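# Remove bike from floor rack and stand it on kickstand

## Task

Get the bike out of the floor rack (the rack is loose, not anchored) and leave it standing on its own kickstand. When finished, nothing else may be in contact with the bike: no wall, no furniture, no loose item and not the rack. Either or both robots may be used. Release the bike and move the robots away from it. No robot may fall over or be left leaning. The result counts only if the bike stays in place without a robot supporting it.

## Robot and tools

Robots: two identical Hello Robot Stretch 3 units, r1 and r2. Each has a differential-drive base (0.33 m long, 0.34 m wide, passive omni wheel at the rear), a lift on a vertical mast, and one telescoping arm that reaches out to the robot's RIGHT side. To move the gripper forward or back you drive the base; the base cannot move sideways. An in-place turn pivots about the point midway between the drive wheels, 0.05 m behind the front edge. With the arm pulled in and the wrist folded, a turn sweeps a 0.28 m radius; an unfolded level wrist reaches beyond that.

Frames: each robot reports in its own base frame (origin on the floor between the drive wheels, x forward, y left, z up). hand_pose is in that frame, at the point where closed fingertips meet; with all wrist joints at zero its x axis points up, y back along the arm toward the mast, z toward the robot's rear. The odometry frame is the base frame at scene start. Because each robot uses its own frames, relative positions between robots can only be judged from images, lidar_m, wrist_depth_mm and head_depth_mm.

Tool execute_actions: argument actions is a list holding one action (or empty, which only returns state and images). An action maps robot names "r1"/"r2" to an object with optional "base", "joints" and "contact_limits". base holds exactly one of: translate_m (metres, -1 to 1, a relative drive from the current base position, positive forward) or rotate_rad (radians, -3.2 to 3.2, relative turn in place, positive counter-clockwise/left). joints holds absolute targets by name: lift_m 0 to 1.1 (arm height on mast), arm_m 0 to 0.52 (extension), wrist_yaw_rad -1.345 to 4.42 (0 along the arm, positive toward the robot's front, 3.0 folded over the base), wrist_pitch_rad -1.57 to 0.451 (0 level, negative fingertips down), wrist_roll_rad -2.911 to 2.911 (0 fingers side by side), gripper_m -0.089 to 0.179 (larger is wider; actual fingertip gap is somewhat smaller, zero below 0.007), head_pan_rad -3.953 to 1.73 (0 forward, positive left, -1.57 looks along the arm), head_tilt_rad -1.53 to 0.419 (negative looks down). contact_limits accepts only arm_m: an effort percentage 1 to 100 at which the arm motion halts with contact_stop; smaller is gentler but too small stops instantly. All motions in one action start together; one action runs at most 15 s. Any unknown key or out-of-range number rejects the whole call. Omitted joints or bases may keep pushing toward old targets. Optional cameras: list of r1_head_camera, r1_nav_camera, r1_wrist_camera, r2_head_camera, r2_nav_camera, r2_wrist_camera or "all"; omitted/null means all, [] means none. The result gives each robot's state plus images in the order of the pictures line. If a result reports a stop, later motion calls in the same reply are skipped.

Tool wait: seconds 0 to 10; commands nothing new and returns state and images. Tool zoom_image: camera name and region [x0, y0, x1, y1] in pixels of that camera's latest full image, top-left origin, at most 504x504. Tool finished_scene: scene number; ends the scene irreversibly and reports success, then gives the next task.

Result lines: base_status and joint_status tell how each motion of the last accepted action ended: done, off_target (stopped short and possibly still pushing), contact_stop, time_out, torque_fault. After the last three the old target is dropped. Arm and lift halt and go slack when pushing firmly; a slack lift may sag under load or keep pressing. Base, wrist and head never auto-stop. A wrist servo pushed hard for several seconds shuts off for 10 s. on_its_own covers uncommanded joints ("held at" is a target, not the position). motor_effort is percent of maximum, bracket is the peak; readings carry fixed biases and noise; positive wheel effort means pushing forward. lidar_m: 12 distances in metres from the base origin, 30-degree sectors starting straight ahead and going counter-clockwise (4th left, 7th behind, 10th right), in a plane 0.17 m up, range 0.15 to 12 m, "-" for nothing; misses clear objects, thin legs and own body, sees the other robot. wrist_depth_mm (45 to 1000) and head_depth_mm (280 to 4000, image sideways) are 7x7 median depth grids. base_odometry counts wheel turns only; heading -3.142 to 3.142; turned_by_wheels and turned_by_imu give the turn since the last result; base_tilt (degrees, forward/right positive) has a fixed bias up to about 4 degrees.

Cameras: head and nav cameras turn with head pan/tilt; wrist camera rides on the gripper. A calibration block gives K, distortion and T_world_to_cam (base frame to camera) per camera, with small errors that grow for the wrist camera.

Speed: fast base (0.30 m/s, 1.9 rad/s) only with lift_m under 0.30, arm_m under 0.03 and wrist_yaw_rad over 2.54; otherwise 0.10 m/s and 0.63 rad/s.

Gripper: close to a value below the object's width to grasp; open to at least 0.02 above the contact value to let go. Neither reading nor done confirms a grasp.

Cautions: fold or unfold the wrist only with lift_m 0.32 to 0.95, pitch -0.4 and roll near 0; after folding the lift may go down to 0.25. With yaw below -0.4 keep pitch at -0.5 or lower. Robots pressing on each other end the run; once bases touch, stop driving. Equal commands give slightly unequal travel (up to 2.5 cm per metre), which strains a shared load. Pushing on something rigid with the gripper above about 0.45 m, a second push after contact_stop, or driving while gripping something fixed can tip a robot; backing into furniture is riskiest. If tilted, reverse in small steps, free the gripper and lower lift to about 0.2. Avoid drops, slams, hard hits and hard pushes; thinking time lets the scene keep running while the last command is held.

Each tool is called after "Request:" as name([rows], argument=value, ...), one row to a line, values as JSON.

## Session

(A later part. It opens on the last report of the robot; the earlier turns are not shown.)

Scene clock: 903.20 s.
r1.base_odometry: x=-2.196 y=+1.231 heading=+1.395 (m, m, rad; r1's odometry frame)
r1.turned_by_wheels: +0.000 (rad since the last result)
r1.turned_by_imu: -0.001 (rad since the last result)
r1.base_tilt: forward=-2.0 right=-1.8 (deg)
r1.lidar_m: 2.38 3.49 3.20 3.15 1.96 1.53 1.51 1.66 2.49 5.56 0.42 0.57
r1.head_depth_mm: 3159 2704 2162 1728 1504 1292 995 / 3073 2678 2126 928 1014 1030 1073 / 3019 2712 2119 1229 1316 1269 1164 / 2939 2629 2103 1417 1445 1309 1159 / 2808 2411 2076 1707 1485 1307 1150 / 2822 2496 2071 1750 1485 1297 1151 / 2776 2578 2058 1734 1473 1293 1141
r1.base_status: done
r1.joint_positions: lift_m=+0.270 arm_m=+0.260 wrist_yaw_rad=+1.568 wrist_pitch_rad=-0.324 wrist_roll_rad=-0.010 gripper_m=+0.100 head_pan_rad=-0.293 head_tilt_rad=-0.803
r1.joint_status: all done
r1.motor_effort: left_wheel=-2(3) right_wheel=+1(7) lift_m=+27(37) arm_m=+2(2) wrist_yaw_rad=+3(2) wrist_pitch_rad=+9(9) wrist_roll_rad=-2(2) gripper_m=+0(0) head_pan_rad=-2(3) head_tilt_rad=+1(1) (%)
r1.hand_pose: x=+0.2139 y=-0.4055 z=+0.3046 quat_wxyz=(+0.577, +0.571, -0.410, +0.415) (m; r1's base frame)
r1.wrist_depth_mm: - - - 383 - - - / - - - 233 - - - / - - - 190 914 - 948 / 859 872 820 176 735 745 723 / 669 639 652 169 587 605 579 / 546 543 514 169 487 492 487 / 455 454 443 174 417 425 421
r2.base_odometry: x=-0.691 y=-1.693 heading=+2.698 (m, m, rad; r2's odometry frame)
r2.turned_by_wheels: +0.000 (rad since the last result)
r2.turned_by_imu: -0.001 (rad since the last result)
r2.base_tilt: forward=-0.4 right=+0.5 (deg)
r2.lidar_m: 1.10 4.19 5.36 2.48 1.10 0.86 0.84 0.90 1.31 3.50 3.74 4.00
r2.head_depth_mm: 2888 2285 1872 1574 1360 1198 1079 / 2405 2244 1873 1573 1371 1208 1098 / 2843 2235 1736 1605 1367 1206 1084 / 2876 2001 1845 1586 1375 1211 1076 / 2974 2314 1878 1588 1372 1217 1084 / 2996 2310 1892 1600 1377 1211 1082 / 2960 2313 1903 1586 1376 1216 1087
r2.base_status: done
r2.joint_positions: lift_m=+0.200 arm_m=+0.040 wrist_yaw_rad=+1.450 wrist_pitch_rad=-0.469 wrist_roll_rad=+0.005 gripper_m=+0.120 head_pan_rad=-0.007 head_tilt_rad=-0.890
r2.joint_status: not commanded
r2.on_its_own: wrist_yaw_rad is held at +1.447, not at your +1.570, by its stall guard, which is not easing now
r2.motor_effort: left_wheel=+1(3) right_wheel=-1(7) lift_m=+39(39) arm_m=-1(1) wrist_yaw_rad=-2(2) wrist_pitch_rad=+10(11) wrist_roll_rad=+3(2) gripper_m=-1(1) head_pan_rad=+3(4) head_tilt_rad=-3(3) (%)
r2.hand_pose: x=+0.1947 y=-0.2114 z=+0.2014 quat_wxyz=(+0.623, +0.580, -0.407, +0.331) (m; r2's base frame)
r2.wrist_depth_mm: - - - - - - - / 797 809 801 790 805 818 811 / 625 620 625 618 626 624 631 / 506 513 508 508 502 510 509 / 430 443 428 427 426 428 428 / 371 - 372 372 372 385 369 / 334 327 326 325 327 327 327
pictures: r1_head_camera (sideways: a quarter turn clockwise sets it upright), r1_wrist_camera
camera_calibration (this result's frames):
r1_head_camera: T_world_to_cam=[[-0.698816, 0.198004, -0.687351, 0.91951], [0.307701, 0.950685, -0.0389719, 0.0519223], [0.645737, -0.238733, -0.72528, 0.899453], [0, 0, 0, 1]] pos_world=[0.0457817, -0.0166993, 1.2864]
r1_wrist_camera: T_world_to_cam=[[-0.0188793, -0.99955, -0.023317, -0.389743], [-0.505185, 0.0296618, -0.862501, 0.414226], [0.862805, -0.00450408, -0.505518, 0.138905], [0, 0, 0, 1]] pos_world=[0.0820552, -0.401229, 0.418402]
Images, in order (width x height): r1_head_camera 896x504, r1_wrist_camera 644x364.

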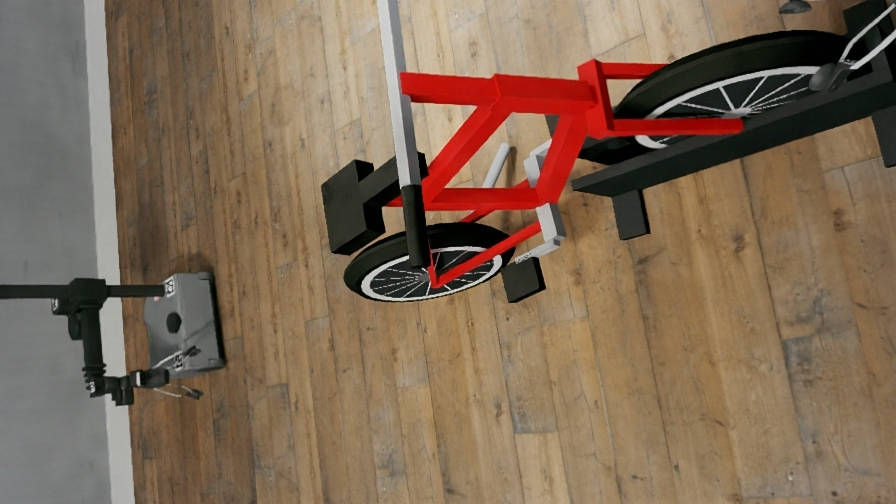

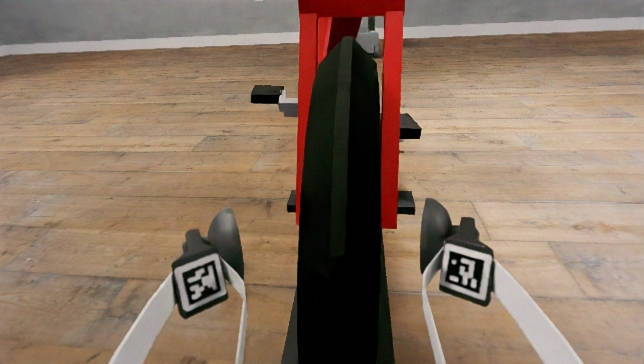

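Request:
execute_actions([
  {"r1":{"base":{"translate_m":0.07}}},
], cameras=[])

Request:
execute_actions([
  {"r1":{"joints":{"gripper_m":-0.06}}},
], cameras=["r1_wrist_camera"])

Request:
execute_actions([
  {"r1":{"joints":{"lift_m":0.35}}},
], cameras=["r1_head_camera","r1_wrist_camera"])

Request:
execute_actions([
  {"r1":{"base":{"translate_m":0.15}}},
], cameras=["r1_head_camera","r1_wrist_camera"])

Scene clock: 915.50 s.
r1.base_odometry: x=-2.184 y=+1.300 heading=+1.395 (m, m, rad; r1's odometry frame)
r1.turned_by_wheels: +0.000 (rad since the last result)
r1.turned_by_imu: +0.000 (rad since the last result)
r1.base_tilt: forward=-2.1 right=-1.9 (deg)
r1.lidar_m: 2.31 3.41 3.20 3.13 2.04 1.60 1.58 1.73 2.60 0.41 0.40 0.58
r1.head_depth_mm: 3091 2690 2128 1678 1477 1245 885 / 3054 2711 2132 1684 1078 1021 1086 / 2967 2645 2109 1098 1338 1285 1158 / 2871 2541 2123 1396 1408 1300 1157 / 2735 2391 2081 1747 1487 1299 1144 / 2737 2430 2066 1710 1494 1289 1140 / 2670 2631 2046 1717 1469 1284 1142
r1.base_status: done
r1.joint_positions: lift_m=+0.270 arm_m=+0.260 wrist_yaw_rad=+1.568 wrist_pitch_rad=-0.324 wrist_roll_rad=-0.010 gripper_m=+0.100 head_pan_rad=-0.293 head_tilt_rad=-0.803
r1.joint_status: not commanded
r1.motor_effort: left_wheel=-2(5) right_wheel=+1(7) lift_m=+27(27) arm_m=+2(2) wrist_yaw_rad=+3(2) wrist_pitch_rad=+9(9) wrist_roll_rad=-2(3) gripper_m=+0(1) head_pan_rad=-2(4) head_tilt_rad=+1(1) (%)
r1.hand_pose: x=+0.2139 y=-0.4055 z=+0.3046 quat_wxyz=(+0.577, +0.571, -0.410, +0.415) (m; r1's base frame)
r1.wrist_depth_mm: - - - 314 - - - / - - - 279 - - - / - - - 153 271 - 957 / 860 855 815 132 271 735 718 / 666 655 663 123 125 588 580 / 543 533 514 115 119 488 484 / 457 462 438 111 404 421 418
r2.base_odometry: x=-0.691 y=-1.693 heading=+2.698 (m, m, rad; r2's odometry frame)
r2.turned_by_wheels: +0.000 (rad since the last result)
r2.turned_by_imu: +0.001 (rad since the last result)
r2.base_tilt: forward=-0.4 right=+0.4 (deg)
r2.lidar_m: 1.10 4.19 5.36 2.48 1.10 0.86 0.84 0.90 1.32 3.49 3.73 2.43
r2.head_depth_mm: 2863 2266 1854 1592 1370 1206 1082 / 2602 2218 1862 1576 1369 1204 1106 / 2854 2217 1735 1570 1364 1210 1079 / 2827 1999 1832 1585 1374 1213 1078 / 2990 2296 1880 1577 1365 1210 1090 / 2983 2338 1877 1581 1383 1215 1088 / 2994 2330 1877 1593 1380 1211 1087
r2.base_status: not commanded
r2.joint_positions: lift_m=+0.200 arm_m=+0.040 wrist_yaw_rad=+1.450 wrist_pitch_rad=-0.469 wrist_roll_rad=+0.005 gripper_m=+0.120 head_pan_rad=-0.007 head_tilt_rad=-0.890
r2.joint_status: not commanded
r2.on_its_own: wrist_yaw_rad is held at +1.447, not at your +1.570, by its stall guard, which is not easing now
r2.motor_effort: left_wheel=+1(1) right_wheel=+0(1) lift_m=+39(39) arm_m=-1(1) wrist_yaw_rad=-2(1) wrist_pitch_rad=+10(10) wrist_roll_rad=+2(3) gripper_m=-1(0) head_pan_rad=+3(4) head_tilt_rad=-4(4) (%)
r2.hand_pose: x=+0.1947 y=-0.2114 z=+0.2014 quat_wxyz=(+0.623, +0.580, -0.407, +0.331) (m; r2's base frame)
r2.wrist_depth_mm: - - - - - - - / 828 814 815 797 791 811 815 / 619 632 626 625 623 633 623 / 504 512 511 512 506 507 509 / 432 439 430 432 432 427 428 / 369 - 371 372 370 380 370 / 331 326 324 326 326 324 326
pictures: none
No camera images: the call's "cameras" was empty. Leave "cameras" out to get every camera's image.

Scene clock: 917.60 s.
r1.base_odometry: x=-2.184 y=+1.300 heading=+1.394 (m, m, rad; r1's odometry frame)
r1.turned_by_wheels: +0.000 (rad since the last result)
r1.turned_by_imu: +0.000 (rad since the last result)
r1.base_tilt: forward=-2.0 right=-1.8 (deg)
r1.lidar_m: 2.31 3.42 3.18 3.15 2.05 1.60 1.58 1.73 2.60 0.41 0.40 0.58
r1.head_depth_mm: 3114 2682 2110 1670 1466 1242 882 / 3006 2675 2131 1662 1078 1014 1077 / 2963 2670 2128 1095 1327 1279 1162 / 2950 2530 2111 1389 1428 1307 1157 / 2745 2402 2074 1755 1483 1303 1149 / 2712 2459 2064 1725 1475 1292 1148 / 2668 2570 2080 1715 1474 1287 1146
r1.base_status: not commanded
r1.joint_positions: lift_m=+0.270 arm_m=+0.260 wrist_yaw_rad=+1.553 wrist_pitch_rad=-0.321 wrist_roll_rad=-0.010 gripper_m=-0.058 head_pan_rad=-0.293 head_tilt_rad=-0.803
r1.joint_status: all done
r1.on_its_own: wrist_yaw_rad is at rest, and its effort (+17) is outside its rest range (-12 to +12)
r1.motor_effort: left_wheel=-4(5) right_wheel=+5(5) lift_m=+27(27) arm_m=+0(3) wrist_yaw_rad=+17(16) wrist_pitch_rad=+8(10) wrist_roll_rad=-3(3) gripper_m=-40(100) head_pan_rad=-3(2) head_tilt_rad=+2(1) (%)
r1.hand_pose: x=+0.2142 y=-0.4092 z=+0.3053 quat_wxyz=(+0.580, +0.568, -0.415, +0.411) (m; r1's base frame)
r1.wrist_depth_mm: - - - 289 - - - / - - - 277 - - - / - - - 146 904 - 994 / 870 831 820 128 691 747 744 / 657 650 666 118 131 594 586 / 540 536 539 112 123 494 495 / 467 456 442 109 422 426 417
r2.base_odometry: x=-0.691 y=-1.693 heading=+2.698 (m, m, rad; r2's odometry frame)
r2.turned_by_wheels: +0.000 (rad since the last result)
r2.turned_by_imu: +0.000 (rad since the last result)
r2.base_tilt: forward=-0.3 right=+0.5 (deg)
r2.lidar_m: 1.10 4.20 5.34 2.47 1.10 0.86 0.84 0.90 1.32 3.50 3.75 2.43
r2.head_depth_mm: 2921 2286 1863 1584 1370 1216 1080 / 2587 2225 1867 1570 1363 1208 1093 / 2806 2214 1731 1582 1367 1207 1081 / 2859 1990 1827 1588 1379 1203 1081 / 2944 2285 1869 1584 1378 1217 1078 / 2978 2294 1886 1584 1360 1215 1079 / 3006 2294 1881 1611 1389 1214 1089
r2.base_status: not commanded
r2.joint_positions: lift_m=+0.200 arm_m=+0.040 wrist_yaw_rad=+1.450 wrist_pitch_rad=-0.469 wrist_roll_rad=+0.005 gripper_m=+0.120 head_pan_rad=-0.007 head_tilt_rad=-0.890
r2.joint_status: not commanded
r2.on_its_own: wrist_yaw_rad is held at +1.447, not at your +1.570, by its stall guard, which is not easing now
r2.motor_effort: left_wheel=+1(1) right_wheel=-1(1) lift_m=+39(39) arm_m=-1(1) wrist_yaw_rad=-2(2) wrist_pitch_rad=+10(10) wrist_roll_rad=+3(3) gripper_m=+0(0) head_pan_rad=+4(3) head_tilt_rad=-3(4) (%)
r2.hand_pose: x=+0.1947 y=-0.2114 z=+0.2014 quat_wxyz=(+0.623, +0.580, -0.407, +0.331) (m; r2's base frame)
r2.wrist_depth_mm: - - - - - - - / 803 814 817 808 814 810 807 / 627 622 617 630 621 619 619 / 509 506 511 502 512 507 506 / 430 445 429 425 428 422 425 / 372 - 366 370 369 380 368 / 333 328 325 325 325 327 325
pictures: r1_wrist_camera
camera_calibration (this result's frames):
r1_wrist_camera: T_world_to_cam=[[-0.0333955, -0.999178, -0.0229619, -0.390265], [-0.501929, 0.0366344, -0.864132, 0.417793], [0.864264, -0.0173329, -0.50274, 0.132605], [0, 0, 0, 1]] pos_world=[0.0820635, -0.402952, 0.418733]
Images, in order (width x height): r1_wrist_camera 644x364.

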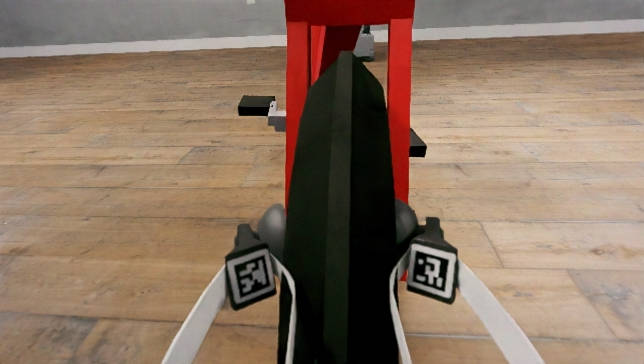

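Scene clock: 919.33 s.
r1.base_odometry: x=-2.184 y=+1.300 heading=+1.394 (m, m, rad; r1's odometry frame)
r1.turned_by_wheels: +0.000 (rad since the last result)
r1.turned_by_imu: +0.000 (rad since the last result)
r1.base_tilt: forward=-1.9 right=-1.7 (deg)
r1.lidar_m: 2.31 3.41 3.18 3.15 2.04 1.60 1.58 1.73 2.60 0.39 0.38 0.59
r1.head_depth_mm: 3092 2698 2121 1682 1449 981 878 / 3013 2685 2123 1689 1108 1070 1081 / 2929 2662 2124 1100 1361 1284 1169 / 2841 2552 2108 1392 1415 1296 1153 / 2754 2363 2093 1741 1485 1304 1150 / 2709 2409 2085 1750 1485 1298 1142 / 2688 2607 2060 1740 1484 1283 1142
r1.base_status: not commanded
r1.joint_positions: lift_m=+0.307 arm_m=+0.260 wrist_yaw_rad=+1.557 wrist_pitch_rad=-0.465 wrist_roll_rad=+0.004 gripper_m=-0.050 head_pan_rad=-0.293 head_tilt_rad=-0.802
r1.joint_status: lift_m contact_stop (moved +0.037 of +0.080)
r1.on_its_own: gripper_m is held at -0.049, not at your -0.060, by its stall guard, which is still easing; lift_m is slack since a contact_stop, until your next command for it (your +0.350 is given up); wrist_pitch_rad is at rest, and its effort (+64) is outside its rest range (-20 to +32)
r1.motor_effort: left_wheel=-5(11) right_wheel=+6(33) lift_m=+38(71) arm_m=+0(1) wrist_yaw_rad=+12(19) wrist_pitch_rad=+64(83) wrist_roll_rad=-9(9) gripper_m=-7(40) head_pan_rad=-3(3) head_tilt_rad=+1(1) (%)
r1.hand_pose: x=+0.1968 y=-0.4080 z=+0.3097 quat_wxyz=(+0.604, +0.600, -0.376, +0.366) (m; r1's base frame)
r1.wrist_depth_mm: - - - 320 - - - / - - - 168 925 - 972 / 937 882 880 141 266 775 765 / 733 722 686 127 608 632 623 / 610 586 593 120 515 540 524 / 515 504 495 116 455 466 463 / 443 446 432 113 411 414 401
r2.base_odometry: x=-0.691 y=-1.693 heading=+2.698 (m, m, rad; r2's odometry frame)
r2.turned_by_wheels: +0.000 (rad since the last result)
r2.turned_by_imu: +0.000 (rad since the last result)
r2.base_tilt: forward=-0.4 right=+0.4 (deg)
r2.lidar_m: 1.12 4.17 5.35 2.47 1.10 0.86 0.84 0.90 1.32 3.49 3.75 2.43
r2.head_depth_mm: 2934 2268 1874 1578 1371 1206 1079 / 2740 2235 1847 1569 1368 1200 1091 / 2747 2195 1772 1586 1370 1211 1081 / 2686 2081 1827 1588 1374 1213 1084 / 2830 2297 1883 1583 1377 1215 1076 / 3004 2316 1891 1586 1369 1211 1082 / 2959 2291 1898 1592 1380 1215 1086
r2.base_status: not commanded
r2.joint_positions: lift_m=+0.200 arm_m=+0.040 wrist_yaw_rad=+1.450 wrist_pitch_rad=-0.469 wrist_roll_rad=+0.005 gripper_m=+0.120 head_pan_rad=-0.007 head_tilt_rad=-0.890
r2.joint_status: not commanded
r2.on_its_own: wrist_yaw_rad is held at +1.447, not at your +1.570, by its stall guard, which is not easing now
r2.motor_effort: left_wheel=+1(0) right_wheel=+0(1) lift_m=+39(38) arm_m=-1(1) wrist_yaw_rad=-1(2) wrist_pitch_rad=+10(10) wrist_roll_rad=+3(3) gripper_m=-1(0) head_pan_rad=+3(4) head_tilt_rad=-3(4) (%)
r2.hand_pose: x=+0.1947 y=-0.2114 z=+0.2014 quat_wxyz=(+0.623, +0.580, -0.407, +0.331) (m; r2's base frame)
r2.wrist_depth_mm: - - - - - - - / 818 821 810 806 806 821 806 / 630 624 625 623 626 613 631 / 507 510 512 512 503 500 509 / 426 441 434 429 429 429 429 / 367 - 371 370 370 381 369 / 333 326 325 328 326 326 328
pictures: r1_head_camera (sideways: a quarter turn clockwise sets it upright), r1_wrist_camera
camera_calibration (this result's frames):
r1_head_camera: T_world_to_cam=[[-0.698302, 0.197924, -0.687896, 0.920217], [0.307823, 0.950646, -0.0389568, 0.051902], [0.646235, -0.238954, -0.724763, 0.898779], [0, 0, 0, 1]] pos_world=[0.0457911, -0.0167066, 1.28644]
r1_wrist_camera: T_world_to_cam=[[-0.0389152, -0.998684, -0.0334174, -0.385027], [-0.620654, 0.0503671, -0.782465, 0.416506], [0.783118, -0.00970915, -0.621797, 0.205768], [0, 0, 0, 1]] pos_world=[0.0823821, -0.4035, 0.44098]
Images, in order (width x height): r1_head_camera 896x504, r1_wrist_camera 644x364.

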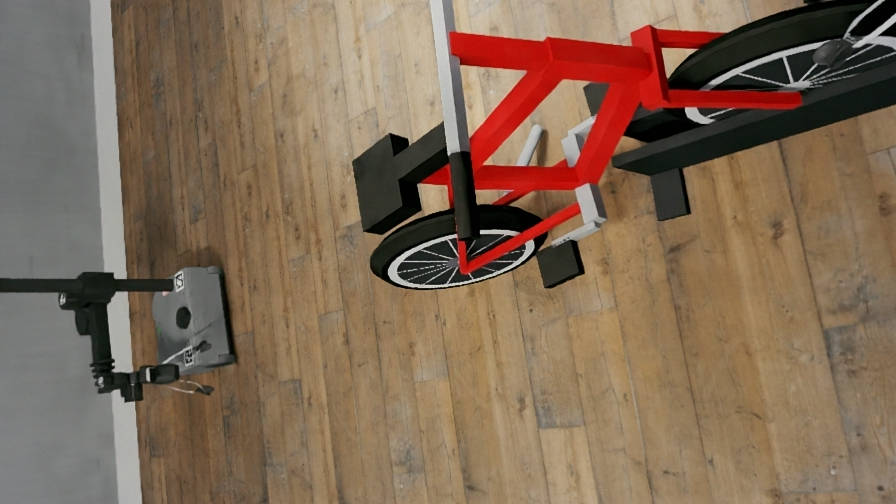

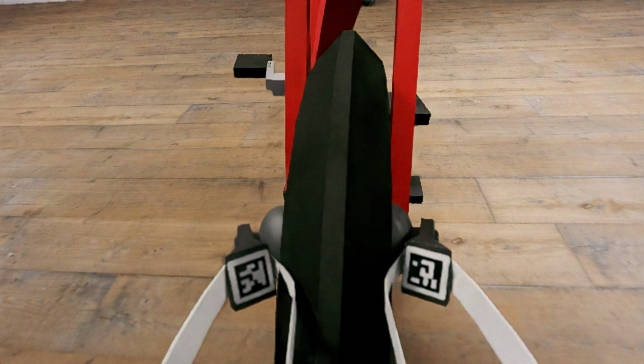

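not run: a stop came earlier in this reply.

Request:
execute_actions([
  {"r1":{"base":{"translate_m":-0.1},"joints":{"gripper_m":0.14,"lift_m":0.3}},"r2":{"base":{"translate_m":0.8},"joints":{"wrist_yaw_rad":1.57,"arm_m":0.06,"wrist_pitch_rad":-0.3,"lift_m":0.17}}},
], cameras=[])

Request:
execute_actions([
  {"r1":{"joints":{"wrist_pitch_rad":-1.4,"lift_m":0.25}}},
], cameras=[])

Request:
execute_actions([
  {"r1":{"base":{"translate_m":0.25}}},
], cameras=["r1_head_camera","r1_wrist_camera","r2_wrist_camera","r2_head_camera"])

Scene clock: 957.17 s.
r1.base_odometry: x=-2.202 y=+1.202 heading=+1.394 (m, m, rad; r1's odometry frame)
r1.turned_by_wheels: +0.000 (rad since the last result)
r1.turned_by_imu: +0.004 (rad since the last result)
r1.base_tilt: forward=-1.9 right=-1.8 (deg)
r1.lidar_m: 3.25 3.53 3.19 3.15 1.91 1.50 1.48 1.62 2.44 5.56 0.42 0.56
r1.head_depth_mm: 3187 2689 2144 1717 1506 1299 1103 / 3087 2679 2114 932 1019 1026 1069 / 2995 2576 2007 1226 1324 1273 1161 / 2984 2472 1890 1434 1438 1305 1163 / 2945 2615 1949 1713 1488 1298 1159 / 2843 2632 2059 1712 1478 1300 1152 / 2806 2616 2092 1719 1480 1294 1143
r1.base_status: done
r1.joint_positions: lift_m=+0.300 arm_m=+0.260 wrist_yaw_rad=+1.567 wrist_pitch_rad=-0.325 wrist_roll_rad=-0.010 gripper_m=+0.140 head_pan_rad=-0.293 head_tilt_rad=-0.802
r1.joint_status: all done
r1.motor_effort: left_wheel=-2(14) right_wheel=+2(33) lift_m=+43(45) arm_m=+1(1) wrist_yaw_rad=+2(16) wrist_pitch_rad=+10(55) wrist_roll_rad=-3(10) gripper_m=+0(83) head_pan_rad=-4(2) head_tilt_rad=+1(1) (%)
r1.hand_pose: x=+0.2137 y=-0.4060 z=+0.3337 quat_wxyz=(+0.578, +0.571, -0.410, +0.414) (m; r1's base frame)
r1.wrist_depth_mm: - - - 388 - - - / - - - 437 - - - / - - - 227 - - - / 932 875 890 203 763 790 778 / 703 709 684 192 638 666 630 / 580 595 559 187 534 - 524 / 491 473 474 189 456 454 451
r2.base_odometry: x=-1.413 y=-1.350 heading=+2.698 (m, m, rad; r2's odometry frame)
r2.turned_by_wheels: +0.000 (rad since the last result)
r2.turned_by_imu: +0.007 (rad since the last result)
r2.base_tilt: forward=-0.4 right=+0.5 (deg)
r2.lidar_m: 0.62 3.36 4.92 4.73 2.14 1.66 1.63 1.75 2.57 3.57 3.82 0.37
r2.head_depth_mm: 2569 2158 1808 1579 1359 1197 1073 / 2677 2268 1819 1587 1367 1197 1100 / 2700 2282 1778 1083 1149 1202 1078 / 2728 2141 1822 1521 1341 1204 1077 / 2764 2310 1860 1591 1374 1210 1080 / 2752 2293 1874 1591 1370 1215 1087 / 2754 2321 1908 1593 1373 1212 1090
r2.base_status: done
r2.joint_positions: lift_m=+0.171 arm_m=+0.060 wrist_yaw_rad=+1.567 wrist_pitch_rad=-0.321 wrist_roll_rad=+0.005 gripper_m=+0.120 head_pan_rad=-0.007 head_tilt_rad=-0.890
r2.joint_status: all done
r2.motor_effort: left_wheel=+0(4) right_wheel=-2(5) lift_m=+23(34) arm_m=+3(2) wrist_yaw_rad=+2(2) wrist_pitch_rad=+11(12) wrist_roll_rad=+3(3) gripper_m=-1(0) head_pan_rad=+4(4) head_tilt_rad=-4(4) (%)
r2.hand_pose: x=+0.2142 y=-0.2056 z=+0.2056 quat_wxyz=(+0.574, +0.574, -0.416, +0.411) (m; r2's base frame)
r2.wrist_depth_mm: - - - 247 - - - / - - - 247 - - - / 817 809 742 257 799 803 787 / 602 607 606 288 596 596 590 / 484 497 480 462 476 468 482 / 398 - 399 394 396 408 393 / 351 342 338 342 338 337 338
pictures: none
No camera images: the call's "cameras" was empty. Leave "cameras" out to get every camera's image.

Scene clock: 958.60 s.
r1.base_odometry: x=-2.202 y=+1.202 heading=+1.394 (m, m, rad; r1's odometry frame)
r1.turned_by_wheels: +0.000 (rad since the last result)
r1.turned_by_imu: +0.000 (rad since the last result)
r1.base_tilt: forward=-2.0 right=-1.9 (deg)
r1.lidar_m: 3.25 3.54 3.20 3.14 1.91 1.50 1.48 1.62 2.45 5.57 0.42 0.56
r1.head_depth_mm: 3213 2725 2133 1743 1504 1295 1095 / 3135 2704 2098 936 1013 1025 1054 / 2964 2561 2001 1236 1326 1282 1168 / 3024 2470 1894 1434 1446 1296 1153 / 2898 2626 1959 1699 1490 1300 1154 / 2820 2632 2087 1732 1485 1296 1153 / 2793 2587 2063 1726 1478 1304 1146
r1.base_status: not commanded
r1.joint_positions: lift_m=+0.250 arm_m=+0.260 wrist_yaw_rad=+1.567 wrist_pitch_rad=-1.395 wrist_roll_rad=-0.010 gripper_m=+0.140 head_pan_rad=-0.293 head_tilt_rad=-0.802
r1.joint_status: all done
r1.motor_effort: left_wheel=-2(2) right_wheel=+2(2) lift_m=+27(40) arm_m=+0(1) wrist_yaw_rad=+3(3) wrist_pitch_rad=-2(10) wrist_roll_rad=-3(3) gripper_m=+0(0) head_pan_rad=-4(3) head_tilt_rad=+1(1) (%)
r1.hand_pose: x=-0.0002 y=-0.4052 z=+0.1325 quat_wxyz=(+0.705, +0.704, -0.060, +0.064) (m; r1's base frame)
r1.wrist_depth_mm: 288 290 281 268 269 289 290 / 296 295 294 291 292 290 292 / 293 296 295 294 294 294 292 / 298 299 296 297 299 296 293 / - 297 298 300 296 298 298 / 302 304 303 301 302 - 299 / - 305 302 303 302 303 302
r2.base_odometry: x=-1.413 y=-1.350 heading=+2.698 (m, m, rad; r2's odometry frame)
r2.turned_by_wheels: +0.000 (rad since the last result)
r2.turned_by_imu: +0.000 (rad since the last result)
r2.base_tilt: forward=-0.4 right=+0.5 (deg)
r2.lidar_m: 0.62 3.34 4.90 4.76 2.14 1.66 1.63 1.75 2.56 3.57 3.82 0.37
r2.head_depth_mm: 2626 2065 1812 1583 1363 1205 1081 / 2688 1872 1803 1581 1369 1191 1093 / 2741 2164 1788 1086 1150 1197 1082 / 2714 2138 1815 1511 1348 1210 1084 / 2718 2286 1886 1591 1374 1214 1084 / 2708 2328 1904 1596 1376 1210 1086 / 2784 2308 1880 1584 1382 1214 1088
r2.base_status: not commanded
r2.joint_positions: lift_m=+0.171 arm_m=+0.060 wrist_yaw_rad=+1.567 wrist_pitch_rad=-0.321 wrist_roll_rad=+0.005 gripper_m=+0.120 head_pan_rad=-0.007 head_tilt_rad=-0.890
r2.joint_status: not commanded
r2.motor_effort: left_wheel=+0(0) right_wheel=-1(1) lift_m=+23(22) arm_m=+3(3) wrist_yaw_rad=+2(2) wrist_pitch_rad=+11(11) wrist_roll_rad=+3(3) gripper_m=+0(0) head_pan_rad=+4(3) head_tilt_rad=-4(3) (%)
r2.hand_pose: x=+0.2142 y=-0.2056 z=+0.2056 quat_wxyz=(+0.574, +0.574, -0.416, +0.411) (m; r2's base frame)
r2.wrist_depth_mm: - - - 248 - - - / - - - 247 - - - / 803 815 750 259 801 797 792 / 600 603 598 286 594 596 598 / 481 495 481 459 477 480 473 / 399 - 398 400 395 413 396 / 349 342 339 341 336 340 337
pictures: none
No camera images: the call's "cameras" was empty. Leave "cameras" out to get every camera's image.

Scene clock: 962.03 s.
r1.base_odometry: x=-2.158 y=+1.448 heading=+1.394 (m, m, rad; r1's odometry frame)
r1.turned_by_wheels: -0.001 (rad since the last result)
r1.turned_by_imu: -0.169 (rad since the last result)
r1.base_tilt: forward=-1.9 right=-1.9 (deg)
r1.lidar_m: 0.89 3.11 3.31 3.13 2.56 1.79 1.70 1.77 2.35 0.36 0.37 0.50
r1.head_depth_mm: 3238 2702 2123 1773 1472 1289 863 / 3152 2657 2131 1748 927 939 976 / 3070 2689 2133 1728 1157 1226 1151 / 2907 2573 2051 1060 1233 1283 1164 / 2773 2521 1785 1435 1428 1294 1147 / 2746 2577 1708 1724 1485 1293 1139 / 2626 2615 2068 1718 1475 1286 1151
r1.base_status: done
r1.joint_positions: lift_m=+0.250 arm_m=+0.260 wrist_yaw_rad=+1.589 wrist_pitch_rad=-1.404 wrist_roll_rad=-0.057 gripper_m=+0.140 head_pan_rad=-0.293 head_tilt_rad=-0.802
r1.joint_status: not commanded
r1.on_its_own: right_wheel is at rest, and its effort (+19) is outside its rest range (-18 to +18); wrist_yaw_rad is at rest, and its effort (-17) is outside its rest range (-12 to +12)
r1.motor_effort: left_wheel=-8(17) right_wheel=+19(31) lift_m=+26(27) arm_m=+1(1) wrist_yaw_rad=-17(18) wrist_pitch_rad=+2(13) wrist_roll_rad=+19(18) gripper_m=+0(0) head_pan_rad=-4(3) head_tilt_rad=+0(1) (%)
r1.hand_pose: x=-0.0026 y=-0.4046 z=+0.1323 quat_wxyz=(+0.706, +0.703, -0.032, +0.085) (m; r1's base frame)
r1.wrist_depth_mm: 288 - - - - 288 290 / 292 - - - 291 292 293 / 292 298 - - 279 295 296 / - 297 - 112 275 299 297 / - 300 139 139 299 299 300 / 303 302 302 302 302 - 302 / - 304 303 304 306 307 305
r2.base_odometry: x=-1.413 y=-1.350 heading=+2.698 (m, m, rad; r2's odometry frame)
r2.turned_by_wheels: +0.000 (rad since the last result)
r2.turned_by_imu: +0.001 (rad since the last result)
r2.base_tilt: forward=-0.3 right=+0.5 (deg)
r2.lidar_m: 0.62 3.33 4.94 4.76 2.14 1.66 1.63 1.75 2.57 3.57 3.81 0.37
r2.head_depth_mm: 2705 2084 1735 1566 1360 1205 1080 / 2677 2205 1729 1582 1362 1184 1100 / 2705 2153 1786 1086 1151 1192 1083 / 2707 2306 1825 1518 1348 1212 1086 / 2701 2289 1884 1576 1371 1210 1083 / 2740 2312 1886 1589 1378 1211 1082 / 2763 2314 1889 1594 1382 1209 1081
r2.base_status: not commanded
r2.joint_positions: lift_m=+0.171 arm_m=+0.060 wrist_yaw_rad=+1.567 wrist_pitch_rad=-0.321 wrist_roll_rad=+0.005 gripper_m=+0.120 head_pan_rad=-0.007 head_tilt_rad=-0.890
r2.joint_status: not commanded
r2.motor_effort: left_wheel=+0(0) right_wheel=-1(1) lift_m=+23(23) arm_m=+3(3) wrist_yaw_rad=+2(2) wrist_pitch_rad=+11(11) wrist_roll_rad=+3(3) gripper_m=-1(1) head_pan_rad=+4(4) head_tilt_rad=-4(4) (%)
r2.hand_pose: x=+0.2142 y=-0.2056 z=+0.2056 quat_wxyz=(+0.574, +0.574, -0.416, +0.411) (m; r2's base frame)
r2.wrist_depth_mm: - - - 245 - - - / - - - 244 - - - / 799 810 766 255 796 801 786 / 606 600 596 282 596 600 590 / 480 499 475 442 477 477 474 / 399 - 401 398 400 410 392 / 353 340 342 343 340 337 339
pictures: r1_head_camera (sideways: a quarter turn clockwise sets it upright), r1_wrist_camera, r2_head_camera (sideways: a quarter turn clockwise sets it upright), r2_wrist_camera
camera_calibration (this result's frames):
r1_head_camera: T_world_to_cam=[[-0.698301, 0.197926, -0.687896, 0.920217], [0.307826, 0.950645, -0.0389568, 0.0519019], [0.646234, -0.238956, -0.724763, 0.898778], [0, 0, 0, 1]] pos_world=[0.0457911, -0.0167067, 1.28644]
r1_wrist_camera: T_world_to_cam=[[0.0356667, -0.999302, 0.0111001, -0.401317], [-0.99862, -0.0352094, 0.0389721, 0.00946637], [-0.0385541, -0.0124748, -0.999179, 0.298361], [0, 0, 0, 1]] pos_world=[0.03527, -0.396981, 0.302201]
r2_head_camera: T_world_to_cam=[[-0.801691, 0.0557216, -0.595136, 0.796306], [0.052419, 0.998363, 0.0228629, -0.0259815], [0.595436, -0.0128675, -0.803299, 1.00286], [0, 0, 0, 1]] pos_world=[0.042612, -0.00552811, 1.2801]
r2_wrist_camera: T_world_to_cam=[[-0.0434898, -0.999019, -0.0083264, -0.200158], [-0.516927, 0.0296335, -0.855516, 0.320887], [0.854924, -0.0329021, -0.517709, 0.086313], [0, 0, 0, 1]] pos_world=[0.0833796, -0.206631, 0.317543]
Images, in order (width x height): r1_head_camera 896x504, r1_wrist_camera 644x364, r2_head_camera 896x504, r2_wrist_camera 644x364.

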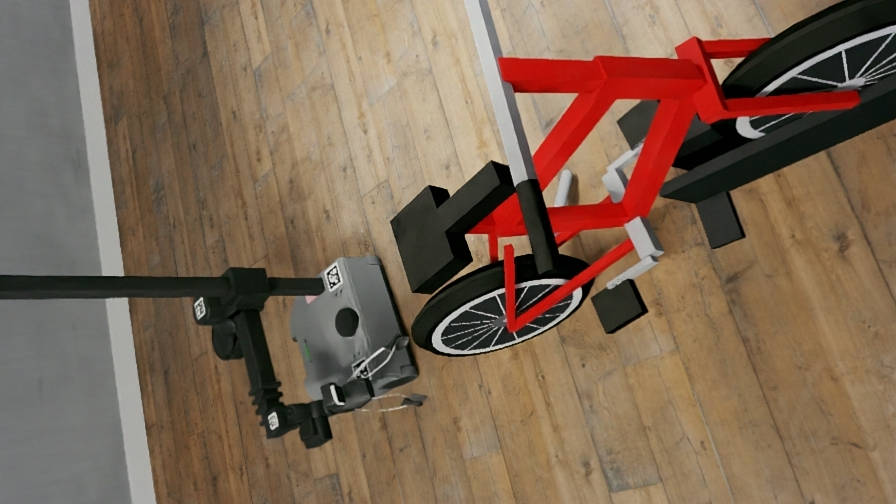

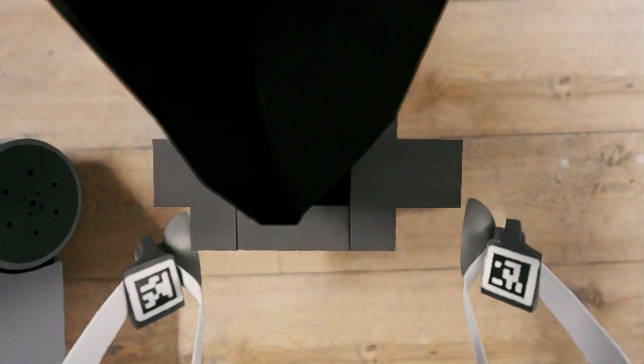

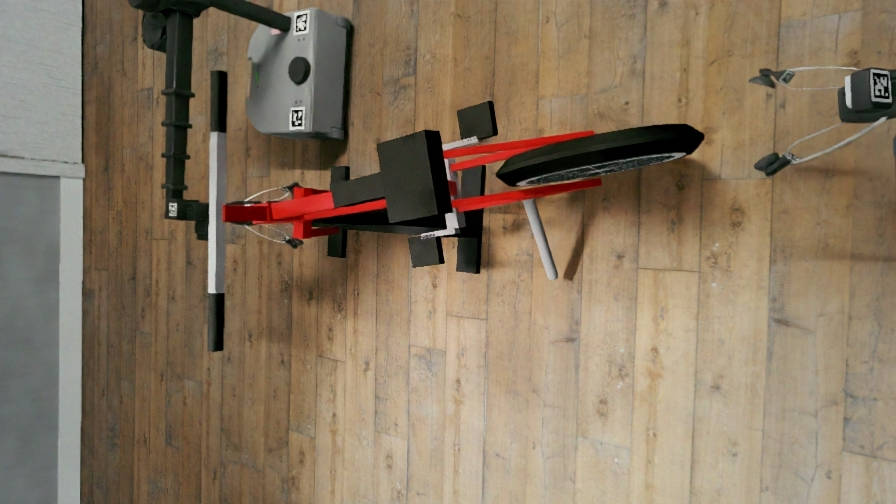

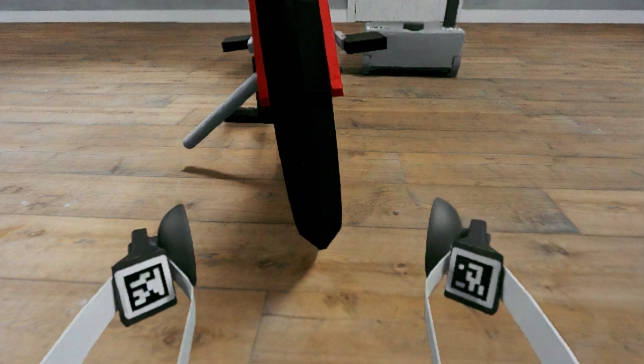

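Request:
execute_actions([
  {"r1":{"base":{"rotate_rad":0.17},"joints":{"wrist_pitch_rad":-1.1,"lift_m":0.2}},"r2":{"base":{"translate_m":0.16},"joints":{"arm_m":0.04}}},
], cameras=["r1_wrist_camera","r2_wrist_camera"])

Request:
execute_actions([
  {"r1":{"joints":{"lift_m":0.11,"gripper_m":0.12}},"r2":{"joints":{"gripper_m":-0.07}}},
], cameras=["r1_wrist_camera","r2_wrist_camera","r1_head_camera"])

Scene clock: 980.63 s.
r1.base_odometry: x=-2.158 y=+1.448 heading=+1.563 (m, m, rad; r1's odometry frame)
r1.turned_by_wheels: +0.169 (rad since the last result)
r1.turned_by_imu: +0.107 (rad since the last result)
r1.base_tilt: forward=-1.9 right=-1.8 (deg)
r1.lidar_m: 3.04 3.21 3.21 3.14 2.29 1.74 1.70 1.81 2.59 0.37 0.38 0.81
r1.head_depth_mm: 3142 2714 2154 1772 886 929 874 / 2989 2711 2126 1779 1236 1048 1073 / 2830 2544 1965 1058 1197 1264 1158 / 2861 2655 1722 1293 1304 1300 1158 / 2709 2610 1551 1662 1482 1309 1159 / 2684 2582 2081 1743 1483 1301 1142 / 2606 2543 2089 1731 1471 1292 1148
r1.base_status: done
r1.joint_positions: lift_m=+0.252 arm_m=+0.260 wrist_yaw_rad=+1.565 wrist_pitch_rad=-1.084 wrist_roll_rad=-0.008 gripper_m=+0.140 head_pan_rad=-0.293 head_tilt_rad=-0.802
r1.joint_status: lift_m contact_stop (moved +0.002 of -0.050); the others done
r1.on_its_own: lift_m is slack since a contact_stop, until your next command for it (your +0.200 is given up)
r1.motor_effort: left_wheel=-11(24) right_wheel=+18(38) lift_m=+35(36) arm_m=+1(2) wrist_yaw_rad=+5(18) wrist_pitch_rad=-6(35) wrist_roll_rad=-4(19) gripper_m=-1(1) head_pan_rad=-2(3) head_tilt_rad=+1(0) (%)
r1.hand_pose: x=+0.0771 y=-0.4056 z=+0.1531 quat_wxyz=(+0.688, +0.685, -0.169, +0.171) (m; r1's base frame)
r1.wrist_depth_mm: - - - - - - 374 / - - - - - 362 354 / - - - - - 339 341 / - - - - - 329 327 / - - - - - 319 313 / - - - - 304 - 301 / - - - - 271 289 287
r2.base_odometry: x=-1.558 y=-1.281 heading=+2.698 (m, m, rad; r2's odometry frame)
r2.turned_by_wheels: +0.000 (rad since the last result)
r2.turned_by_imu: +0.001 (rad since the last result)
r2.base_tilt: forward=-0.3 right=+0.4 (deg)
r2.lidar_m: 0.46 3.16 4.70 5.16 2.34 1.82 1.79 1.91 2.82 3.57 0.23 0.25
r2.head_depth_mm: 2583 2132 1625 1566 1361 1205 1077 / 2595 2278 1637 1580 1292 1145 1059 / 2607 2296 1550 1170 1057 1168 1081 / 2617 2298 1777 1559 1368 1210 1084 / 2628 2288 1819 1566 1363 1201 1082 / 2634 2291 1875 1578 1371 1216 1087 / 2666 2305 1893 1576 1388 1224 1091
r2.base_status: done
r2.joint_positions: lift_m=+0.171 arm_m=+0.040 wrist_yaw_rad=+1.558 wrist_pitch_rad=-0.321 wrist_roll_rad=+0.005 gripper_m=+0.120 head_pan_rad=-0.007 head_tilt_rad=-0.890
r2.joint_status: all done
r2.motor_effort: left_wheel=-1(3) right_wheel=+5(5) lift_m=+23(23) arm_m=-3(3) wrist_yaw_rad=+9(10) wrist_pitch_rad=+11(11) wrist_roll_rad=+3(3) gripper_m=-3(4) head_pan_rad=+4(4) head_tilt_rad=-4(4) (%)
r2.hand_pose: x=+0.2142 y=-0.1885 z=+0.2056 quat_wxyz=(+0.576, +0.572, -0.419, +0.408) (m; r2's base frame)
r2.wrist_depth_mm: - - 84 65 - - - / - - 82 64 83 - - / 812 813 395 65 81 791 798 / 613 599 423 65 78 605 596 / 483 498 460 67 72 484 476 / 401 - 388 68 74 412 395 / 352 340 341 74 79 338 337
pictures: r1_wrist_camera, r2_wrist_camera
camera_calibration (this result's frames):
r1_wrist_camera: T_world_to_cam=[[-0.0353443, -0.999352, -0.00675202, -0.397169], [-0.960283, 0.0358322, -0.276718, 0.162392], [0.276781, -0.00329657, -0.960927, 0.29577], [0, 0, 0, 1]] pos_world=[0.0600409, -0.401756, 0.326469]
r2_wrist_camera: T_world_to_cam=[[-0.0533685, -0.99854, -0.00835594, -0.180844], [-0.516556, 0.0347675, -0.855547, 0.321279], [0.854589, -0.0413429, -0.517657, 0.0853659], [0, 0, 0, 1]] pos_world=[0.0833546, -0.188221, 0.317549]
Images, in order (width x height): r1_wrist_camera 644x364, r2_wrist_camera 644x364.

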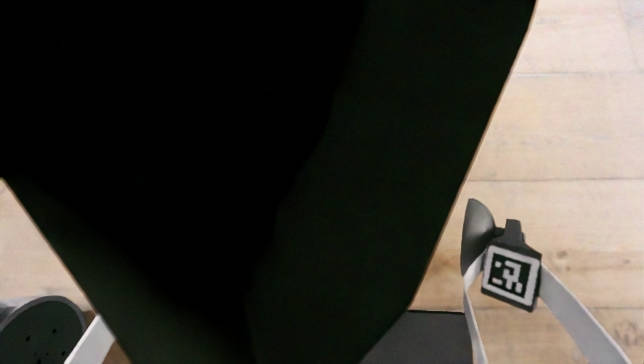

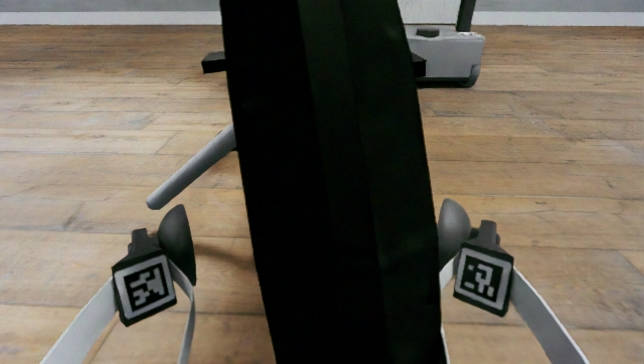

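not run: a stop came earlier in this reply.

Request:
execute_actions([
  {"r1":{"base":{"translate_m":-0.05},"joints":{"arm_m":0.235,"lift_m":0.25}},"r2":{"joints":{"gripper_m":-0.07}}},
], cameras=["r1_wrist_camera","r2_wrist_camera","r1_head_camera"])

Request:
execute_actions([
  {"r1":{"joints":{"lift_m":0.12}}},
], cameras=["r1_wrist_camera","r1_head_camera"])

Scene clock: 995.03 s.
r1.base_odometry: x=-2.158 y=+1.398 heading=+1.563 (m, m, rad; r1's odometry frame)
r1.turned_by_wheels: +0.000 (rad since the last result)
r1.turned_by_imu: +0.001 (rad since the last result)
r1.base_tilt: forward=-2.0 right=-1.9 (deg)
r1.lidar_m: 1.14 3.26 3.21 3.13 2.23 1.68 1.65 1.76 2.51 5.58 0.38 0.56
r1.head_depth_mm: 3132 2685 2128 1725 1445 1248 876 / 3049 2673 2127 1735 1051 988 1049 / 2866 2487 2001 1065 1424 1268 1157 / 2921 2642 1745 1320 1416 1300 1160 / 2777 2609 1735 1655 1484 1301 1155 / 2730 2590 2079 1728 1486 1303 1145 / 2679 2583 2086 1718 1482 1294 1146
r1.base_status: done
r1.joint_positions: lift_m=+0.251 arm_m=+0.235 wrist_yaw_rad=+1.567 wrist_pitch_rad=-1.101 wrist_roll_rad=-0.010 gripper_m=+0.140 head_pan_rad=-0.293 head_tilt_rad=-0.802
r1.joint_status: lift_m contact_stop (moved -0.001 of -0.002); the others done
r1.on_its_own: lift_m is slack since a contact_stop, until your next command for it
r1.motor_effort: left_wheel=-1(15) right_wheel=+1(14) lift_m=+35(36) arm_m=-3(4) wrist_yaw_rad=+3(8) wrist_pitch_rad=+1(9) wrist_roll_rad=-2(6) gripper_m=+1(1) head_pan_rad=-4(3) head_tilt_rad=+1(1) (%)
r1.hand_pose: x=+0.0730 y=-0.3809 z=+0.1505 quat_wxyz=(+0.689, +0.686, -0.162, +0.166) (m; r1's base frame)
r1.wrist_depth_mm: 381 382 372 59 47 59 364 / 367 361 358 68 53 348 348 / 349 345 340 82 65 336 337 / 335 332 327 106 91 322 317 / 318 318 316 220 157 309 310 / 310 311 283 214 153 - 296 / - 293 292 146 145 285 287
r2.base_odometry: x=-1.558 y=-1.281 heading=+2.698 (m, m, rad; r2's odometry frame)
r2.turned_by_wheels: +0.000 (rad since the last result)
r2.turned_by_imu: +0.001 (rad since the last result)
r2.base_tilt: forward=-0.4 right=+0.5 (deg)
r2.lidar_m: 0.46 3.16 4.66 5.15 2.34 1.83 1.80 1.91 2.81 3.58 0.23 0.25
r2.head_depth_mm: 2598 2101 1667 1571 1360 1202 1080 / 2599 2134 1716 1570 1285 1161 1059 / 2605 2297 1703 1184 996 1175 1083 / 2667 2316 1833 1553 1375 1212 1082 / 2650 2288 1823 1587 1377 1215 1084 / 2646 2320 1875 1582 1374 1217 1088 / 2643 2336 1878 1590 1379 1208 1084
r2.base_status: not commanded
r2.joint_positions: lift_m=+0.171 arm_m=+0.040 wrist_yaw_rad=+1.503 wrist_pitch_rad=-0.318 wrist_roll_rad=+0.005 gripper_m=-0.067 head_pan_rad=-0.007 head_tilt_rad=-0.890
r2.joint_status: all done
r2.on_its_own: wrist_yaw_rad is held at +1.507, not at your +1.570, by its stall guard, which is not easing now
r2.motor_effort: left_wheel=-1(3) right_wheel=+4(7) lift_m=+23(22) arm_m=-4(4) wrist_yaw_rad=+3(34) wrist_pitch_rad=+10(11) wrist_roll_rad=+2(3) gripper_m=-71(100) head_pan_rad=+3(3) head_tilt_rad=-3(4) (%)
r2.hand_pose: x=+0.2139 y=-0.2014 z=+0.2062 quat_wxyz=(+0.586, +0.560, -0.435, +0.393) (m; r2's base frame)
r2.wrist_depth_mm: - - 67 76 - - - / - - 68 72 - - - / 813 798 70 70 815 802 822 / 602 579 72 68 606 599 605 / 476 486 73 66 85 479 478 / 400 397 75 66 86 398 396 / 344 341 88 69 322 343 341
pictures: r1_head_camera (sideways: a quarter turn clockwise sets it upright), r1_wrist_camera, r2_wrist_camera
camera_calibration (this result's frames):
r1_head_camera: T_world_to_cam=[[-0.698297, 0.19794, -0.687896, 0.920217], [0.307846, 0.950638, -0.0389568, 0.0519018], [0.646229, -0.238969, -0.724763, 0.898779], [0, 0, 0, 1]] pos_world=[0.0457907, -0.0167076, 1.28644]
r1_wrist_camera: T_world_to_cam=[[-0.0322844, -0.999464, -0.00543437, -0.373083], [-0.964979, 0.0325858, -0.260296, 0.153499], [0.260333, -0.00315943, -0.965514, 0.296395], [0, 0, 0, 1]] pos_world=[0.0589174, -0.376948, 0.324102]
r2_wrist_camera: T_world_to_cam=[[-0.107433, -0.994177, -0.00837327, -0.181269], [-0.511671, 0.0625093, -0.856905, 0.326947], [0.852438, -0.0877754, -0.515407, 0.0760159], [0, 0, 0, 1]] pos_world=[0.0830163, -0.193978, 0.317824]
Images, in order (width x height): r1_head_camera 896x504, r1_wrist_camera 644x364, r2_wrist_camera 644x364.

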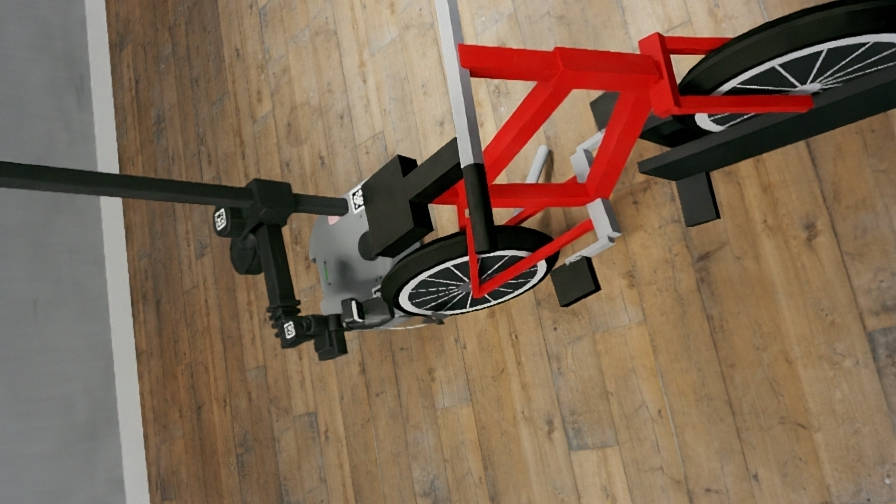

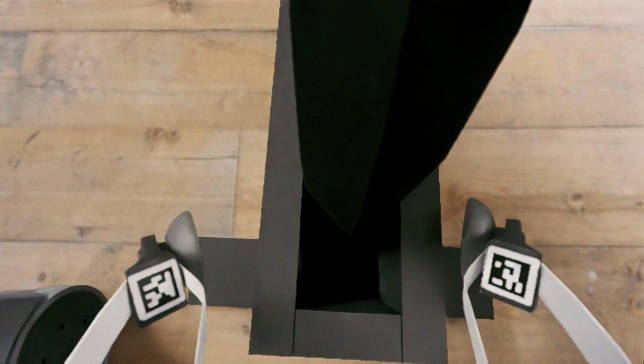

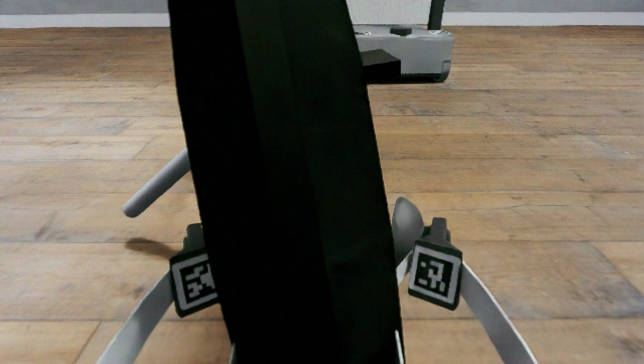

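not run: a stop came earlier in this reply.

Request:
execute_actions([
  {"r1":{"joints":{"lift_m":0.12,"arm_m":0.24}}},
], cameras=["r1_wrist_camera"])

Request:
execute_actions([
  {"r1":{"base":{"translate_m":-0.12},"joints":{"gripper_m":0.11}}},
], cameras=["r1_wrist_camera","r1_head_camera","r2_head_camera"])

Scene clock: 1004.60 s.
r1.base_odometry: x=-2.158 y=+1.398 heading=+1.563 (m, m, rad; r1's odometry frame)
r1.turned_by_wheels: +0.000 (rad since the last result)
r1.turned_by_imu: +0.002 (rad since the last result)
r1.base_tilt: forward=-2.0 right=-1.8 (deg)
r1.lidar_m: 1.15 3.26 3.19 3.14 2.23 1.68 1.64 1.76 2.51 0.38 0.38 0.56
r1.head_depth_mm: 3121 2698 2146 1724 1451 1244 879 / 3028 2667 2105 1763 1051 989 1046 / 2881 2501 2008 1066 1404 1264 1158 / 2852 2643 1736 1311 1409 1299 1156 / 2814 2625 1730 1656 1497 1301 1155 / 2713 2608 2093 1720 1484 1295 1152 / 2671 2570 2066 1702 1477 1287 1149
r1.base_status: not commanded
r1.joint_positions: lift_m=+0.186 arm_m=+0.240 wrist_yaw_rad=+1.567 wrist_pitch_rad=-1.091 wrist_roll_rad=-0.011 gripper_m=+0.140 head_pan_rad=-0.293 head_tilt_rad=-0.802
r1.joint_status: lift_m contact_stop (moved -0.065 of -0.131); the others done
r1.on_its_own: lift_m is slack since a contact_stop, until your next command for it (your +0.120 is given up)
r1.motor_effort: left_wheel=-2(2) right_wheel=+1(3) lift_m=+35(36) arm_m=+1(3) wrist_yaw_rad=+3(3) wrist_pitch_rad=-3(6) wrist_roll_rad=-2(3) gripper_m=-10(9) head_pan_rad=-3(3) head_tilt_rad=+1(1) (%)
r1.hand_pose: x=+0.0755 y=-0.3854 z=+0.0865 quat_wxyz=(+0.688, +0.685, -0.165, +0.170) (m; r1's base frame)
r1.wrist_depth_mm: 308 305 302 - - - 295 / 293 292 108 - - 281 283 / 281 277 104 52 - 270 268 / 267 264 99 70 96 255 259 / 256 257 95 248 99 93 247 / 247 - 91 239 110 89 240 / - 235 88 107 95 87 230
r2.base_odometry: x=-1.558 y=-1.281 heading=+2.698 (m, m, rad; r2's odometry frame)
r2.turned_by_wheels: +0.000 (rad since the last result)
r2.turned_by_imu: +0.002 (rad since the last result)
r2.base_tilt: forward=-0.4 right=+0.5 (deg)
r2.lidar_m: 0.46 3.17 4.71 5.15 2.33 1.82 1.79 1.92 2.81 3.58 0.23 0.25
r2.head_depth_mm: 2590 2108 1638 1581 1366 1205 1082 / 2621 2257 1725 1589 1299 1163 1041 / 2579 2274 1507 1190 1003 1172 1079 / 2610 2304 1821 1548 1370 1215 1083 / 2608 2299 1836 1586 1379 1211 1091 / 2655 2319 1868 1591 1375 1215 1085 / 2631 2309 1894 1583 1376 1212 1092
r2.base_status: not commanded
r2.joint_positions: lift_m=+0.171 arm_m=+0.040 wrist_yaw_rad=+1.502 wrist_pitch_rad=-0.318 wrist_roll_rad=+0.005 gripper_m=-0.015 head_pan_rad=-0.007 head_tilt_rad=-0.890
r2.joint_status: not commanded
r2.on_its_own: wrist_yaw_rad is held at +1.507, not at your +1.570, by its stall guard, which is not easing now; gripper_m is held at -0.017, not at your -0.070, by its stall guard, which is still easing
r2.motor_effort: left_wheel=-1(1) right_wheel=+4(4) lift_m=+23(22) arm_m=-4(5) wrist_yaw_rad=+3(5) wrist_pitch_rad=+10(10) wrist_roll_rad=+3(3) gripper_m=-35(37) head_pan_rad=+4(3) head_tilt_rad=-3(3) (%)
r2.hand_pose: x=+0.2139 y=-0.2016 z=+0.2062 quat_wxyz=(+0.586, +0.559, -0.435, +0.393) (m; r2's base frame)
r2.wrist_depth_mm: - - 67 76 - - - / - - 67 72 - - - / 816 808 70 70 800 795 792 / 611 576 72 68 596 599 597 / 484 486 73 66 85 479 476 / 399 398 75 66 86 400 398 / 340 342 87 69 321 341 339
pictures: r1_wrist_camera
camera_calibration (this result's frames):
r1_wrist_camera: T_world_to_cam=[[-0.0308352, -0.999512, -0.00497679, -0.378054], [-0.962295, 0.0310326, -0.270233, 0.139426], [0.270255, -0.00354355, -0.962782, 0.232835], [0, 0, 0, 1]] pos_world=[0.0595864, -0.381371, 0.259965]
Images, in order (width x height): r1_wrist_camera 644x364.

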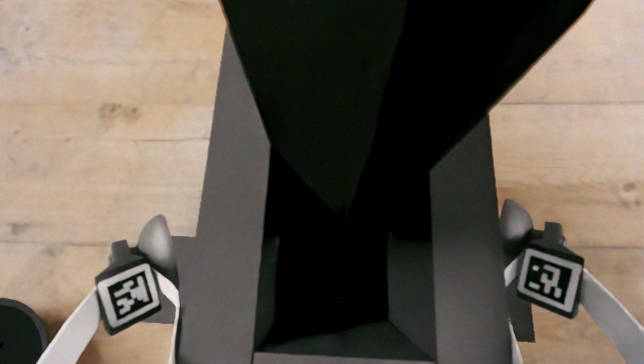

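not run: a stop came earlier in this reply.


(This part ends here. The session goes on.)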